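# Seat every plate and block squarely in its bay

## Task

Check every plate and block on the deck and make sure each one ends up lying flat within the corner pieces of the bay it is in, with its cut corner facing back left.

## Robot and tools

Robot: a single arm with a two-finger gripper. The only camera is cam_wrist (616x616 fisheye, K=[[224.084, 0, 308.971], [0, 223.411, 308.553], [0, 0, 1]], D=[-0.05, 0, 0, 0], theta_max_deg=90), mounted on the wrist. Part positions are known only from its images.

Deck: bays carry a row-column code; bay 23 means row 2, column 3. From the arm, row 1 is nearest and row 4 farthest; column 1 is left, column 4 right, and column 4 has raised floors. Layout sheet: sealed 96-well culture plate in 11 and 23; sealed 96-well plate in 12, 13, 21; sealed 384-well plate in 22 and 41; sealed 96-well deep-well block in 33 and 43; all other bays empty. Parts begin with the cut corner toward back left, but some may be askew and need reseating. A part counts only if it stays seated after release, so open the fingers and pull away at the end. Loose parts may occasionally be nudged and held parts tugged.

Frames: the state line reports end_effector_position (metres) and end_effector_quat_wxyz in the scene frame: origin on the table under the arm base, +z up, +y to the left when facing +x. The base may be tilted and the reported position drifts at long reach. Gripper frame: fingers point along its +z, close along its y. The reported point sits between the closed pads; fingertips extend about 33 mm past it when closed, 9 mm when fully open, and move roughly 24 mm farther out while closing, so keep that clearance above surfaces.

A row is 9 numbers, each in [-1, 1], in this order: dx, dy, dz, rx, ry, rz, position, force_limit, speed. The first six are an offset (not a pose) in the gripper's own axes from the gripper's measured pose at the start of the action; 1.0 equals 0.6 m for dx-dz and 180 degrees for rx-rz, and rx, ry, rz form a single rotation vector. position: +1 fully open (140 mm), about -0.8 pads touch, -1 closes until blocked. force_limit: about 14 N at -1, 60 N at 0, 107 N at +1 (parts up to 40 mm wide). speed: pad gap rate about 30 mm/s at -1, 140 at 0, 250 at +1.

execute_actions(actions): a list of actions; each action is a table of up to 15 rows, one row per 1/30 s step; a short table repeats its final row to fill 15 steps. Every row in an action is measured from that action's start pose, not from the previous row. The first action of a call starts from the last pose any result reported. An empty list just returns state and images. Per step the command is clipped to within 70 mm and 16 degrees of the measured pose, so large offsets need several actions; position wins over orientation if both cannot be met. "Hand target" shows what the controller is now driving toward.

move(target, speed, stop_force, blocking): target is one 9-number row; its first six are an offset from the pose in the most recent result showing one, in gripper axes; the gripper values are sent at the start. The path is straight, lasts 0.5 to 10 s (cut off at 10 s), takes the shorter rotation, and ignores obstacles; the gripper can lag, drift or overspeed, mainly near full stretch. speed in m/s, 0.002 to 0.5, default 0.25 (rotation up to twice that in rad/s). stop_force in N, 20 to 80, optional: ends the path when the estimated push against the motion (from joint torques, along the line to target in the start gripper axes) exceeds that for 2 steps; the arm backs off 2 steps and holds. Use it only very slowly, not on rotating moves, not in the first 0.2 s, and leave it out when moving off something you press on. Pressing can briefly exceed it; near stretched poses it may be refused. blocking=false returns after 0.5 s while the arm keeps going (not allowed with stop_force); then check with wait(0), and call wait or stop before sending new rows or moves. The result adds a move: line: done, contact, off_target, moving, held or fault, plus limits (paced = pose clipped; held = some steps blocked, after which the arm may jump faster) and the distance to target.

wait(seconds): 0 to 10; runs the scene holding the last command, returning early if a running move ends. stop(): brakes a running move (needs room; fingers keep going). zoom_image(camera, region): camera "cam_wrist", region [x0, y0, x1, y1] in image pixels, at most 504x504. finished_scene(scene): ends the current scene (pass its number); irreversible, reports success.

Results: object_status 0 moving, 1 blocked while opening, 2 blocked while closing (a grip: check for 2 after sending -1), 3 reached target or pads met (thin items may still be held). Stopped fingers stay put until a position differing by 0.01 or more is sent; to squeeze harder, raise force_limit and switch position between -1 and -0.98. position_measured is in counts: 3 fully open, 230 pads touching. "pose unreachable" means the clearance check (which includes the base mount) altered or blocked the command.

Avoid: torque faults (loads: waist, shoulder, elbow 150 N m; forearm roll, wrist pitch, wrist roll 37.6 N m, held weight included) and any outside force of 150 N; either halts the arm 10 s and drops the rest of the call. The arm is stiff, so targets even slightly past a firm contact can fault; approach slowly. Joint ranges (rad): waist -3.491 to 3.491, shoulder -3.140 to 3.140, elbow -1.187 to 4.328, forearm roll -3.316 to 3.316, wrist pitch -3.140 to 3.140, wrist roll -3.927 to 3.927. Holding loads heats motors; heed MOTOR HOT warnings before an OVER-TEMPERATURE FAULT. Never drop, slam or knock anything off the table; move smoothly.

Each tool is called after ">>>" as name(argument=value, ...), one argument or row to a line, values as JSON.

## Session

>>> execute_actions(
  actions=[],
)

Scene clock: 0.00 s.
end_effector_position=(+0.5331, +0.0751, +0.2343) position_measured=3 object_status=3 end_effector_quat_wxyz=(+0.030, +0.912, +0.063, -0.405)
Joint positions: [ 0.261  0.13   0.222  0.001 -1.657  1.306]
Joint velocities: [ 0. -0. -0.  0. -0.  0.]
Hand target: +0.533, +0.075, +0.234; +0.030, +0.912, +0.063, -0.405

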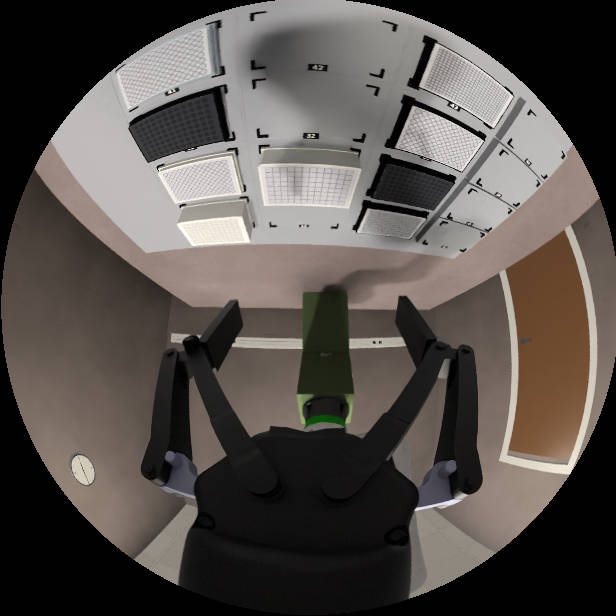

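>>> move(
  target=[0,0,0,0,0.25,0,1,0,0],
)

>>> move(
  target=[-0.1,0,0.05,0,0,0.043,1,0,0],
)

>>> zoom_image(
  camera="cam_wrist",
  region=[140, 90, 330, 350],
)

>>> zoom_image(
  camera="cam_wrist",
  region=[300, 90, 490, 350],
)

Scene clock: 9.63 s.
end_effector_position=(+0.5333, +0.0755, +0.2349) position_measured=3 object_status=3 end_effector_quat_wxyz=(+0.003, +0.997, +0.069, -0.025)
Joint positions: [ 0.475 -0.553 -0.716  0.503 -0.741  0.834]
Joint velocities: [ 0.002 -0.001 -0.005  0.007  0.001 -0.008]
Hand target: +0.533, +0.075, +0.235; +0.003, +0.997, +0.069, -0.025
Off the commanded pose: 0.001 m, 0 deg.
move: done

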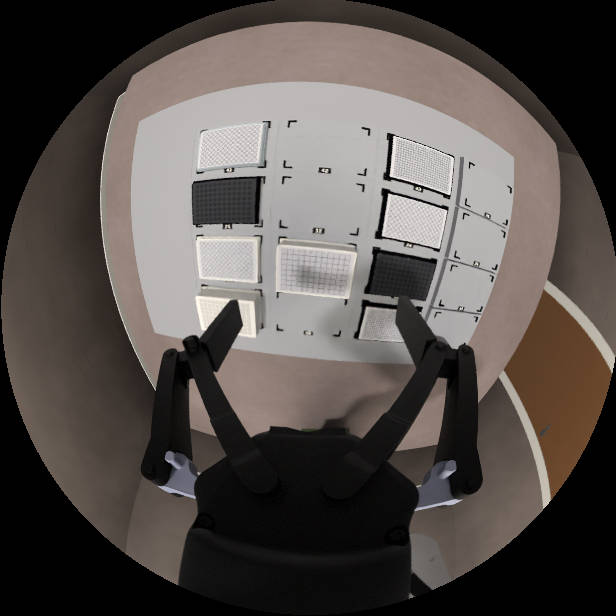

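Scene clock: 10.43 s.
end_effector_position=(+0.4725, +0.0670, +0.2081) position_measured=3 object_status=3 end_effector_quat_wxyz=(+0.004, +1.000, +0.002, -0.025)
Joint positions: [ 0.488 -0.604 -0.913  0.607 -0.623  0.561]
Joint velocities: [ 0.001 -0.001 -0.     0.008  0.    -0.009]
Hand target: +0.472, +0.067, +0.208; +0.004, +1.000, +0.002, -0.025
Off the commanded pose: 0.000 m, 0 deg.
move: done

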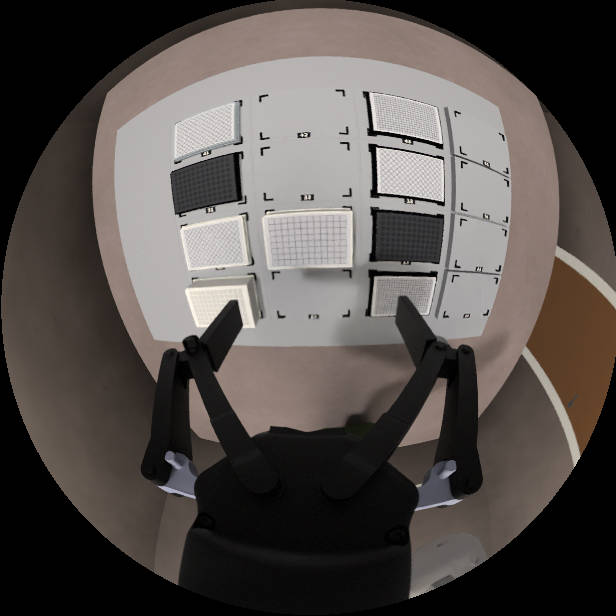

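Region (140, 90, 330, 350) of cam_wrist's 616x616 image, scaled by 1.938, with more detail than that image has; it fills the left 368 columns of this view, and the rest is white.

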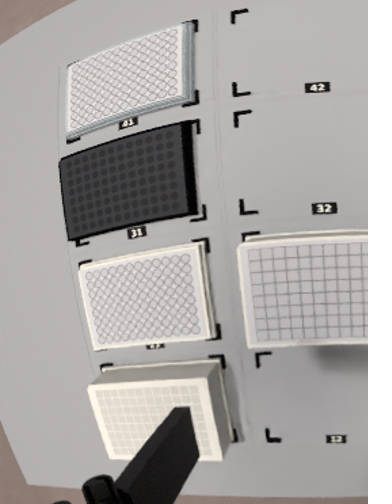

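Region (300, 90, 490, 350) of cam_wrist's 616x616 image, scaled by 1.938, with more detail than that image has; it fills the left 368 columns of this view, and the rest is white.

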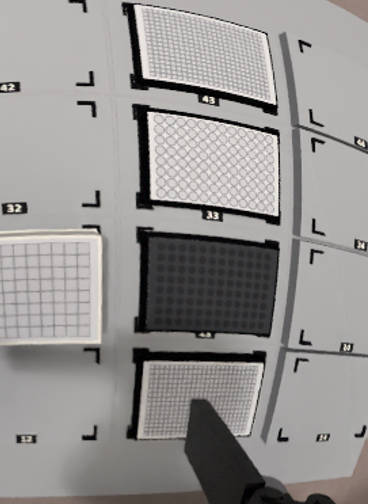

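>>> zoom_image(
  camera="cam_wrist",
  region=[160, 95, 270, 225],
)

>>> zoom_image(
  camera="cam_wrist",
  region=[355, 85, 460, 215],
)

>>> zoom_image(
  camera="cam_wrist",
  region=[170, 200, 370, 340],
)

Region (160, 95, 270, 225) of cam_wrist's 616x616 image, scaled by 3.877, with more detail than that image has; it fills the left 426 columns of this view, and the rest is white.

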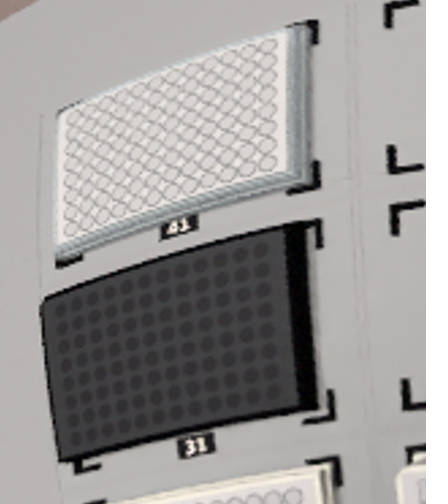

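Region (355, 85, 460, 215) of cam_wrist's 616x616 image, scaled by 3.877, with more detail than that image has; it fills the left 407 columns of this view, and the rest is white.

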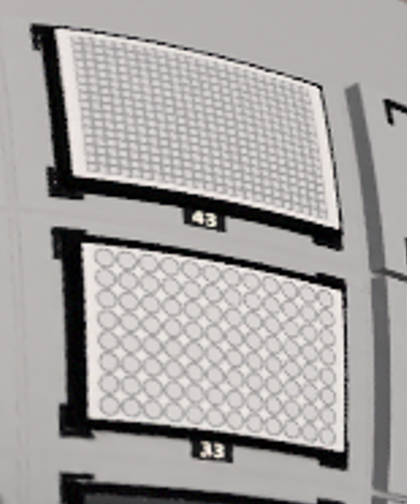

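Region (170, 200, 370, 340) of cam_wrist's 616x616 image, scaled by 2.520, with more detail than that image has; it fills the top 353 rows of this view, and the rest is white.

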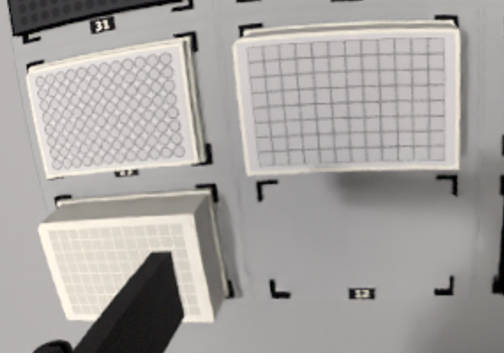

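>>> move(
  target=[0.19,-0.298,0.12,0,0,0,1,0,0],
)

>>> move(
  target=[0,0,0.12,0,0,0,1,0,0],
  speed=0.1,
)

>>> zoom_image(
  camera="cam_wrist",
  region=[200, 200, 440, 400],
)

Scene clock: 22.97 s.
end_effector_position=(+0.5813, +0.2459, +0.1284) position_measured=3 object_status=3 end_effector_quat_wxyz=(+0.004, +1.000, +0.002, -0.025)
Joint positions: [ 0.634 -0.085 -0.489  0.783 -0.637  0.28 ]
Joint velocities: [-0.003  0.001  0.002 -0.001  0.     0.001]
Hand target: +0.581, +0.246, +0.128; +0.004, +1.000, +0.002, -0.025
Off the commanded pose: 0.001 m, 0 deg.
move: done

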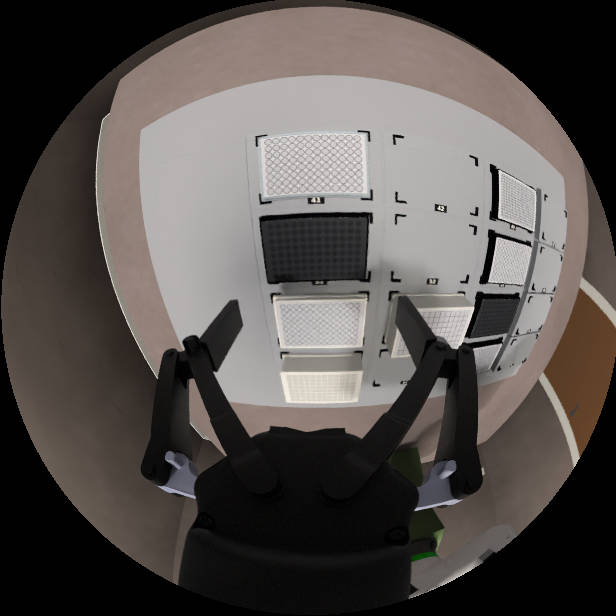

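Scene clock: 24.00 s.
end_effector_position=(+0.5777, +0.2454, +0.0565) position_measured=3 object_status=3 end_effector_quat_wxyz=(+0.004, +1.000, +0.002, -0.025)
Joint positions: [ 0.538  0.066 -0.481  0.908 -0.479  0.185]
Joint velocities: [-0.001  0.001  0.     0.003  0.    -0.003]
Hand target: +0.578, +0.245, +0.056; +0.004, +1.000, +0.002, -0.025
Off the commanded pose: 0.000 m, 0 deg.
move: done

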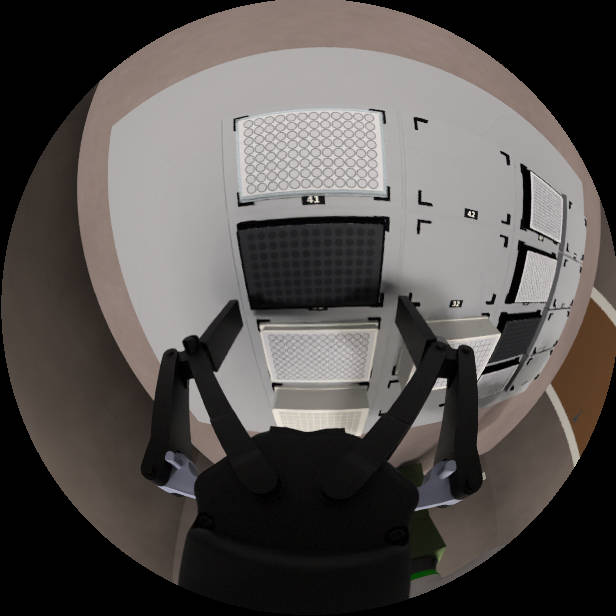

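Region (200, 200, 440, 400) of cam_wrist's 616x616 image, scaled by 2.100, with more detail than that image has.

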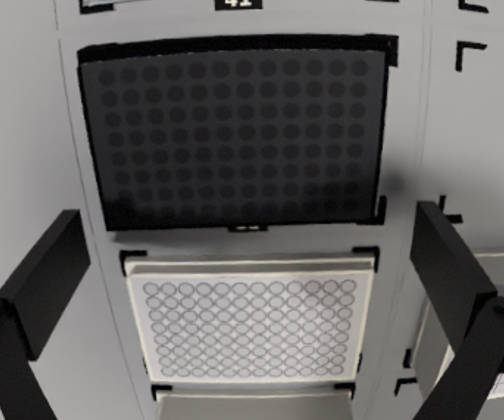

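>>> move(
  target=[0.052,-0.004,0,0,0,0,1,0,0],
  speed=0.1,
)

>>> move(
  target=[0,0,0.045,0,0,0,1,0,0],
  speed=0.02,
)

Scene clock: 29.10 s.
end_effector_position=(+0.6089, +0.2479, +0.0549) position_measured=3 object_status=3 end_effector_quat_wxyz=(+0.004, +1.000, +0.002, -0.025)
Joint positions: [ 0.533  0.099 -0.374  0.804 -0.523  0.307]
Joint velocities: [-0.     0.001  0.002 -0.003 -0.     0.003]
Hand target: +0.609, +0.248, +0.055; +0.004, +1.000, +0.002, -0.025
Off the commanded pose: 0.000 m, 0 deg.
move: done

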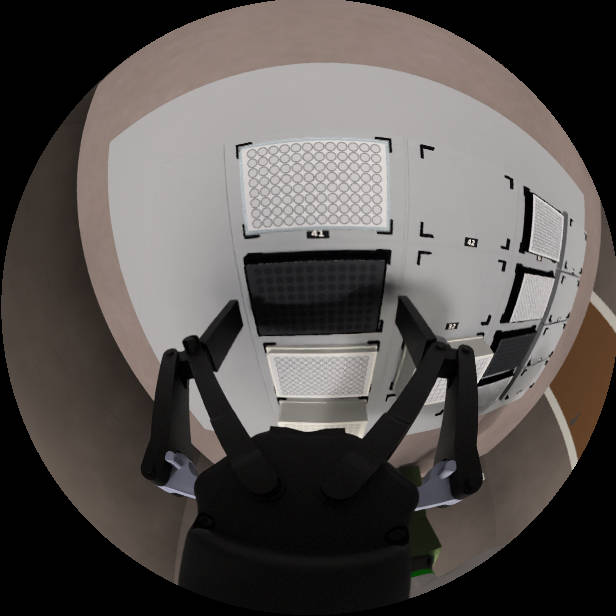

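Scene clock: 30.67 s.
end_effector_position=(+0.6075, +0.2477, +0.0279) position_measured=3 object_status=3 end_effector_quat_wxyz=(+0.004, +1.000, +0.002, -0.025)
Joint positions: [ 0.504  0.156 -0.364  0.849 -0.473  0.271]
Joint velocities: [-0.     0.001 -0.     0.002  0.002 -0.001]
Hand target: +0.607, +0.248, +0.028; +0.004, +1.000, +0.002, -0.025
Off the commanded pose: 0.000 m, 0 deg.
move: done

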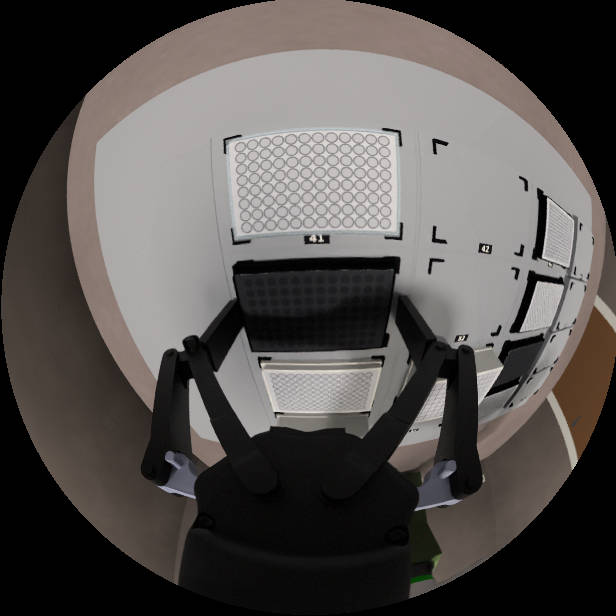

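>>> move(
  target=[-0.01,0,0.01,0,0,0,1,0,0],
  speed=0.02,
)

>>> execute_actions(
  actions=[
    [[0,0,0,0,0,0,-1,0,0]],
    [[0,0,0,0,0,0,-1,0,0]],
  ],
)

>>> move(
  target=[0,0,-0.015,0,0,0,-1,0,0],
  speed=0.02,
)

>>> zoom_image(
  camera="cam_wrist",
  region=[190, 200, 470, 400],
)

Scene clock: 37.03 s.
end_effector_position=(+0.6013, +0.2476, +0.0223) position_measured=3 object_status=3 end_effector_quat_wxyz=(+0.004, +1.000, +0.002, -0.025)
Joint positions: [ 0.498  0.162 -0.382  0.884 -0.453  0.236]
Joint velocities: [-0.     0.001 -0.001  0.003  0.001 -0.003]
Hand target: +0.601, +0.248, +0.022; +0.004, +1.000, +0.002, -0.025
Off the commanded pose: 0.000 m, 0 deg.
move: done

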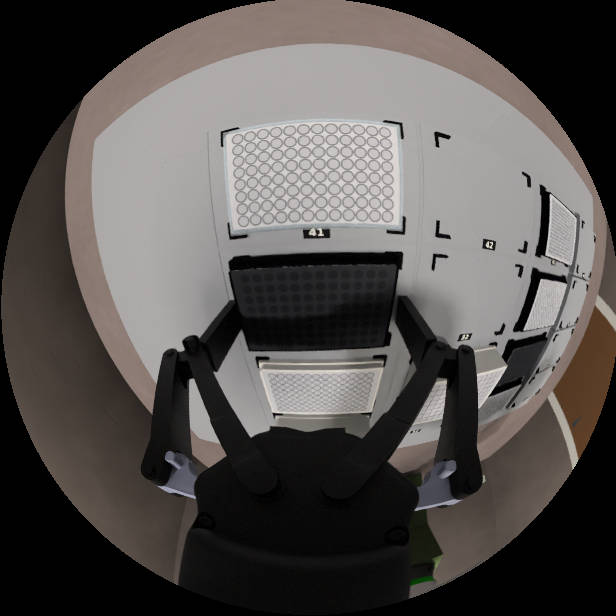

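Scene clock: 47.13 s.
end_effector_position=(+0.6050, +0.2518, +0.0272) position_measured=32 object_status=2 end_effector_quat_wxyz=(-0.001, +1.000, +0.002, -0.021)
Joint positions: [ 0.502  0.153 -0.382  0.884 -0.452  0.236]
Joint velocities: [-0.     0.    -0.002 -0.    -0.001  0.   ]
Hand target: +0.605, +0.252, +0.027; -0.001, +1.000, +0.002, -0.021
Off the commanded pose: 0.007 m, 1 deg.
FORCE FAULT: contact force on the arm reached its limit, and the arm stopped for 10 seconds. The contact can be on any part of the arm, not only on its tool. That time counts as 19 of the actions that you can send in this scene. The arm's remaining commands of this call were not run. The arm holds still and accepts commands again. Move the arm away from the contact; if what it grips holds it there, let go first. Pushing or pulling that hard again can fault the arm again.

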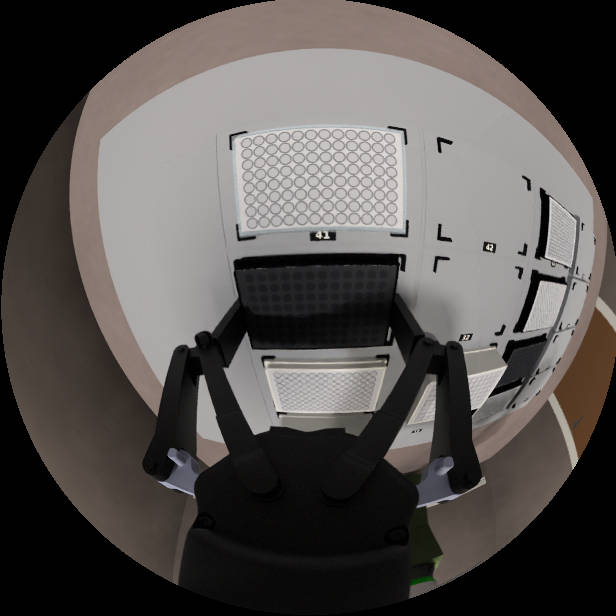

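not run: a fault stop came before this call.

Region (190, 200, 470, 400) of cam_wrist's 616x616 image, scaled by 1.800, with more detail than that image has; it fills the top 360 rows of this view, and the rest is white.

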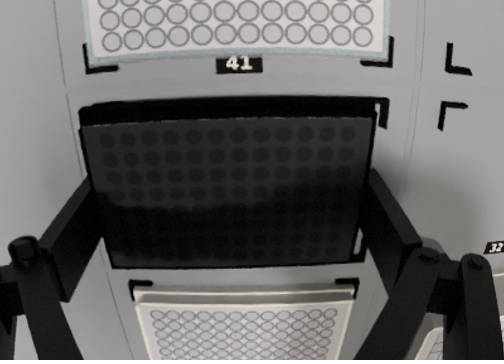

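>>> move(
  target=[0,0,-0.015,0,0,0,-1,0,0],
  speed=0.02,
)

>>> move(
  target=[-0.005,0.006,0,0,0,0,-1,0,0],
  speed=0.02,
)

>>> zoom_image(
  camera="cam_wrist",
  region=[190, 200, 470, 400],
)

Scene clock: 54.90 s.
end_effector_position=(+0.6054, +0.2518, +0.0361) position_measured=33 object_status=2 end_effector_quat_wxyz=(-0.001, +1.000, +0.002, -0.021)
Joint positions: [ 0.512  0.134 -0.386  0.867 -0.468  0.25 ]
Joint velocities: [ 0.    -0.    -0.    -0.001 -0.001  0.001]
Hand target: +0.605, +0.252, +0.036; -0.001, +1.000, +0.002, -0.021
Off the commanded pose: 0.000 m, 0 deg.
move: done

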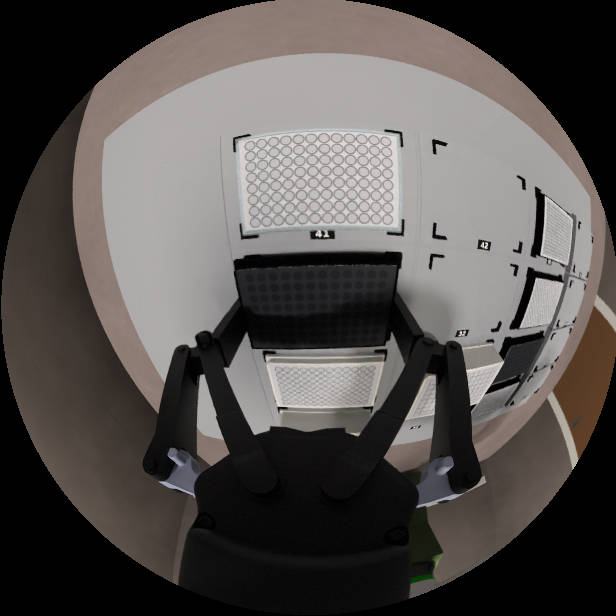

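Scene clock: 55.60 s.
end_effector_position=(+0.6025, +0.2481, +0.0363) position_measured=33 object_status=2 end_effector_quat_wxyz=(-0.001, +1.000, +0.002, -0.021)
Joint positions: [ 0.507  0.128 -0.401  0.876 -0.459  0.242]
Joint velocities: [-0.    -0.    -0.002  0.001 -0.    -0.001]
Hand target: +0.602, +0.248, +0.036; -0.000, +1.000, +0.002, -0.021
Off the commanded pose: 0.000 m, 0 deg.
move: done

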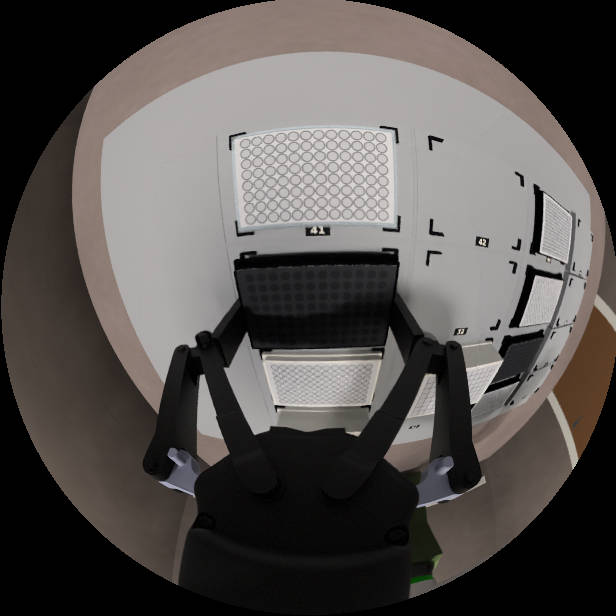

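Region (190, 200, 470, 400) of cam_wrist's 616x616 image, scaled by 1.800, with more detail than that image has; it fills the top 360 rows of this view, and the rest is white.

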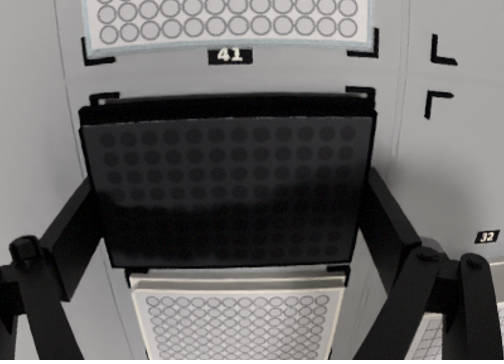

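>>> move(
  target=[0,0.002,0,0,0,0,-1,0,0],
  speed=0.02,
)

>>> move(
  target=[0,0,0.03,0,0,0,-1,0,0],
  speed=0.004,
  stop_force=20,
)

>>> move(
  target=[0,0,-0.002,0,0,0,1,0,0],
  speed=0.02,
)

>>> move(
  target=[-0.08,0,-0.15,0,0,0,1,0,0],
)

>>> zoom_image(
  camera="cam_wrist",
  region=[230, 120, 410, 320],
)

Scene clock: 65.23 s.
end_effector_position=(+0.6025, +0.2469, +0.0363) position_measured=34 object_status=2 end_effector_quat_wxyz=(-0.000, +1.000, +0.002, -0.021)
Joint positions: [ 0.505  0.127 -0.402  0.875 -0.458  0.244]
Joint velocities: [-0.    -0.    -0.    -0.    -0.002 -0.   ]
Hand target: +0.602, +0.247, +0.036; -0.000, +1.000, +0.002, -0.021
Off the commanded pose: 0.000 m, 0 deg.
move: done

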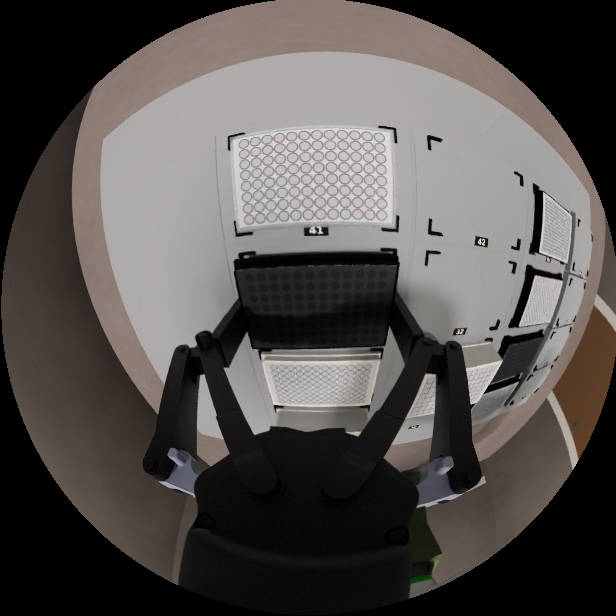

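Scene clock: 67.77 s.
end_effector_position=(+0.6022, +0.2469, +0.0274) position_measured=34 object_status=2 end_effector_quat_wxyz=(-0.001, +1.000, +0.002, -0.021)
Joint positions: [ 0.495  0.146 -0.398  0.894 -0.441  0.23 ]
Joint velocities: [-0.    -0.002  0.001 -0.002  0.     0.007]
Hand target: +0.602, +0.247, +0.028; -0.001, +1.000, +0.002, -0.021
Off the commanded pose: 0.009 m, 0 deg.
move: contact

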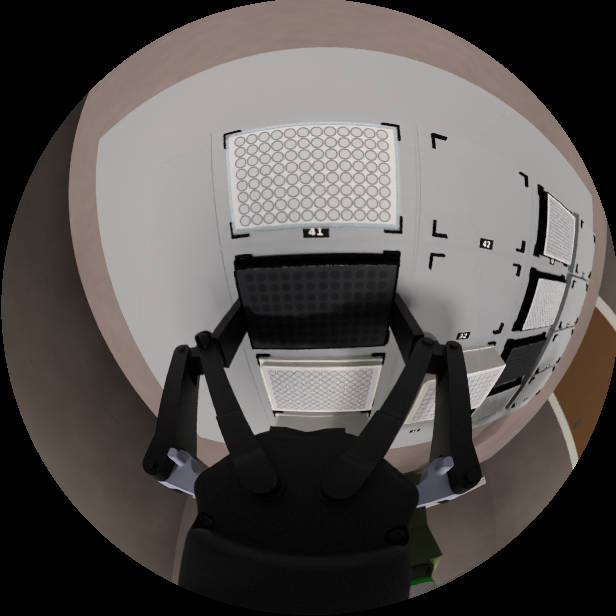

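Scene clock: 68.47 s.
end_effector_position=(+0.6022, +0.2469, +0.0286) position_measured=3 object_status=3 end_effector_quat_wxyz=(-0.001, +1.000, +0.002, -0.021)
Joint positions: [ 0.496  0.143 -0.399  0.891 -0.443  0.232]
Joint velocities: [ 0.    -0.     0.001 -0.    -0.     0.   ]
Hand target: +0.602, +0.247, +0.029; -0.001, +1.000, +0.002, -0.021
Off the commanded pose: 0.000 m, 0 deg.
move: done

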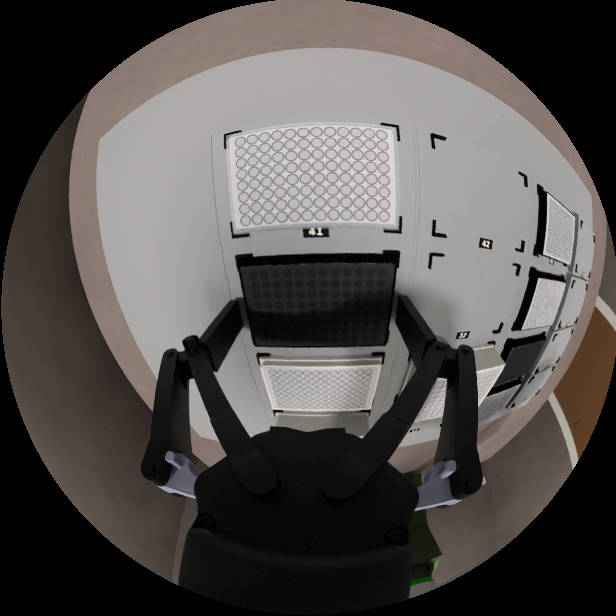

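Scene clock: 69.37 s.
end_effector_position=(+0.5582, +0.2467, +0.1207) position_measured=3 object_status=3 end_effector_quat_wxyz=(-0.001, +1.000, +0.002, -0.022)
Joint positions: [ 0.633 -0.097 -0.572  0.868 -0.578  0.181]
Joint velocities: [ 0.001 -0.001 -0.001  0.    -0.     0.   ]
Hand target: +0.558, +0.247, +0.121; -0.001, +1.000, +0.002, -0.022
Off the commanded pose: 0.000 m, 0 deg.
move: done

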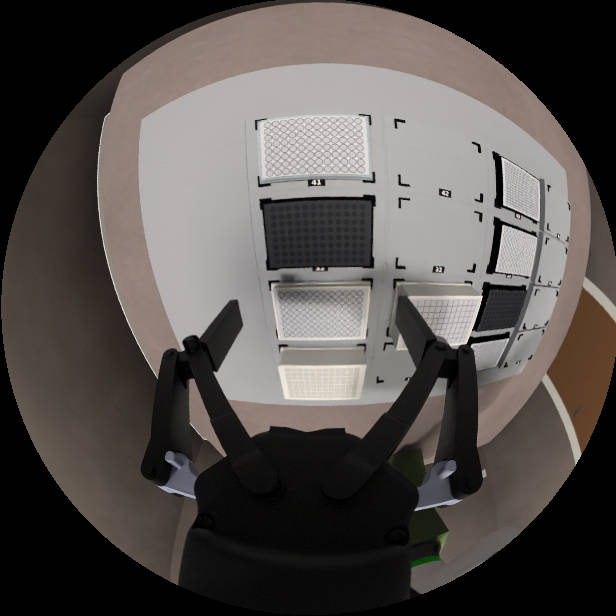

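Region (230, 120, 410, 320) of cam_wrist's 616x616 image, scaled by 2.520, with more detail than that image has; it fills the left 454 columns of this view, and the rest is white.

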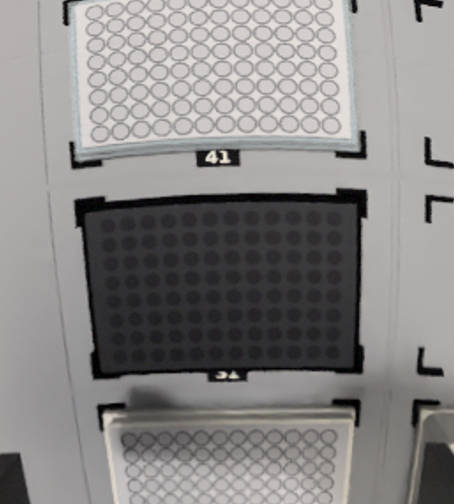

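>>> move(
  target=[0,0.27,-0.12,0,0,0,1,0,0],
)

>>> zoom_image(
  camera="cam_wrist",
  region=[170, 200, 470, 400],
)

Scene clock: 74.90 s.
end_effector_position=(+0.5626, +0.0844, +0.1929) position_measured=3 object_status=3 end_effector_quat_wxyz=(-0.000, +1.000, +0.002, -0.021)
Joint positions: [ 0.402 -0.398 -0.642  0.487 -0.623  0.74 ]
Joint velocities: [-0.002  0.003  0.002 -0.006 -0.001  0.007]
Hand target: +0.563, +0.084, +0.193; -0.000, +1.000, +0.002, -0.021
Off the commanded pose: 0.001 m, 0 deg.
move: done

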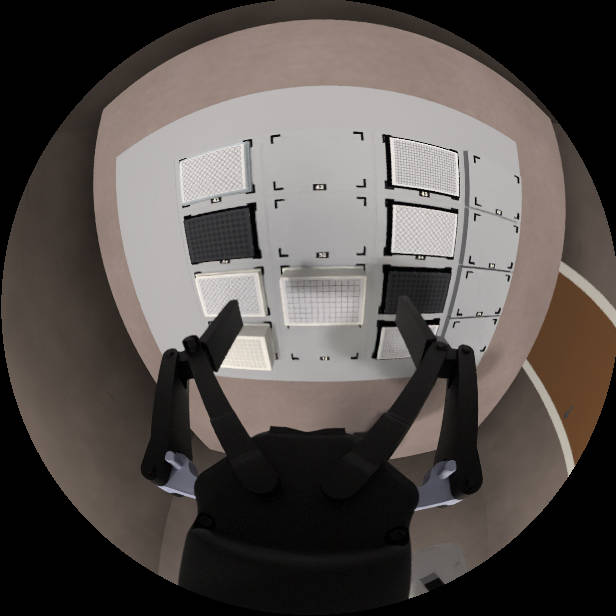

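Region (170, 200, 470, 400) of cam_wrist's 616x616 image, scaled by 1.680, with more detail than that image has.

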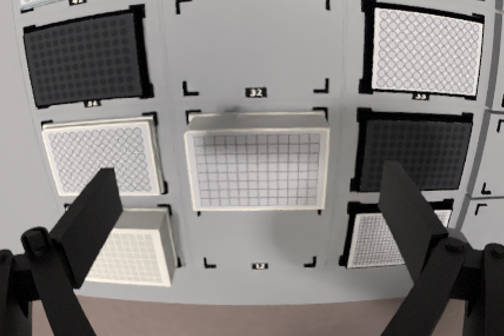

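Looks seated.

>>> finished_scene(
  scene=2,
)

The scene is finished: the task was done.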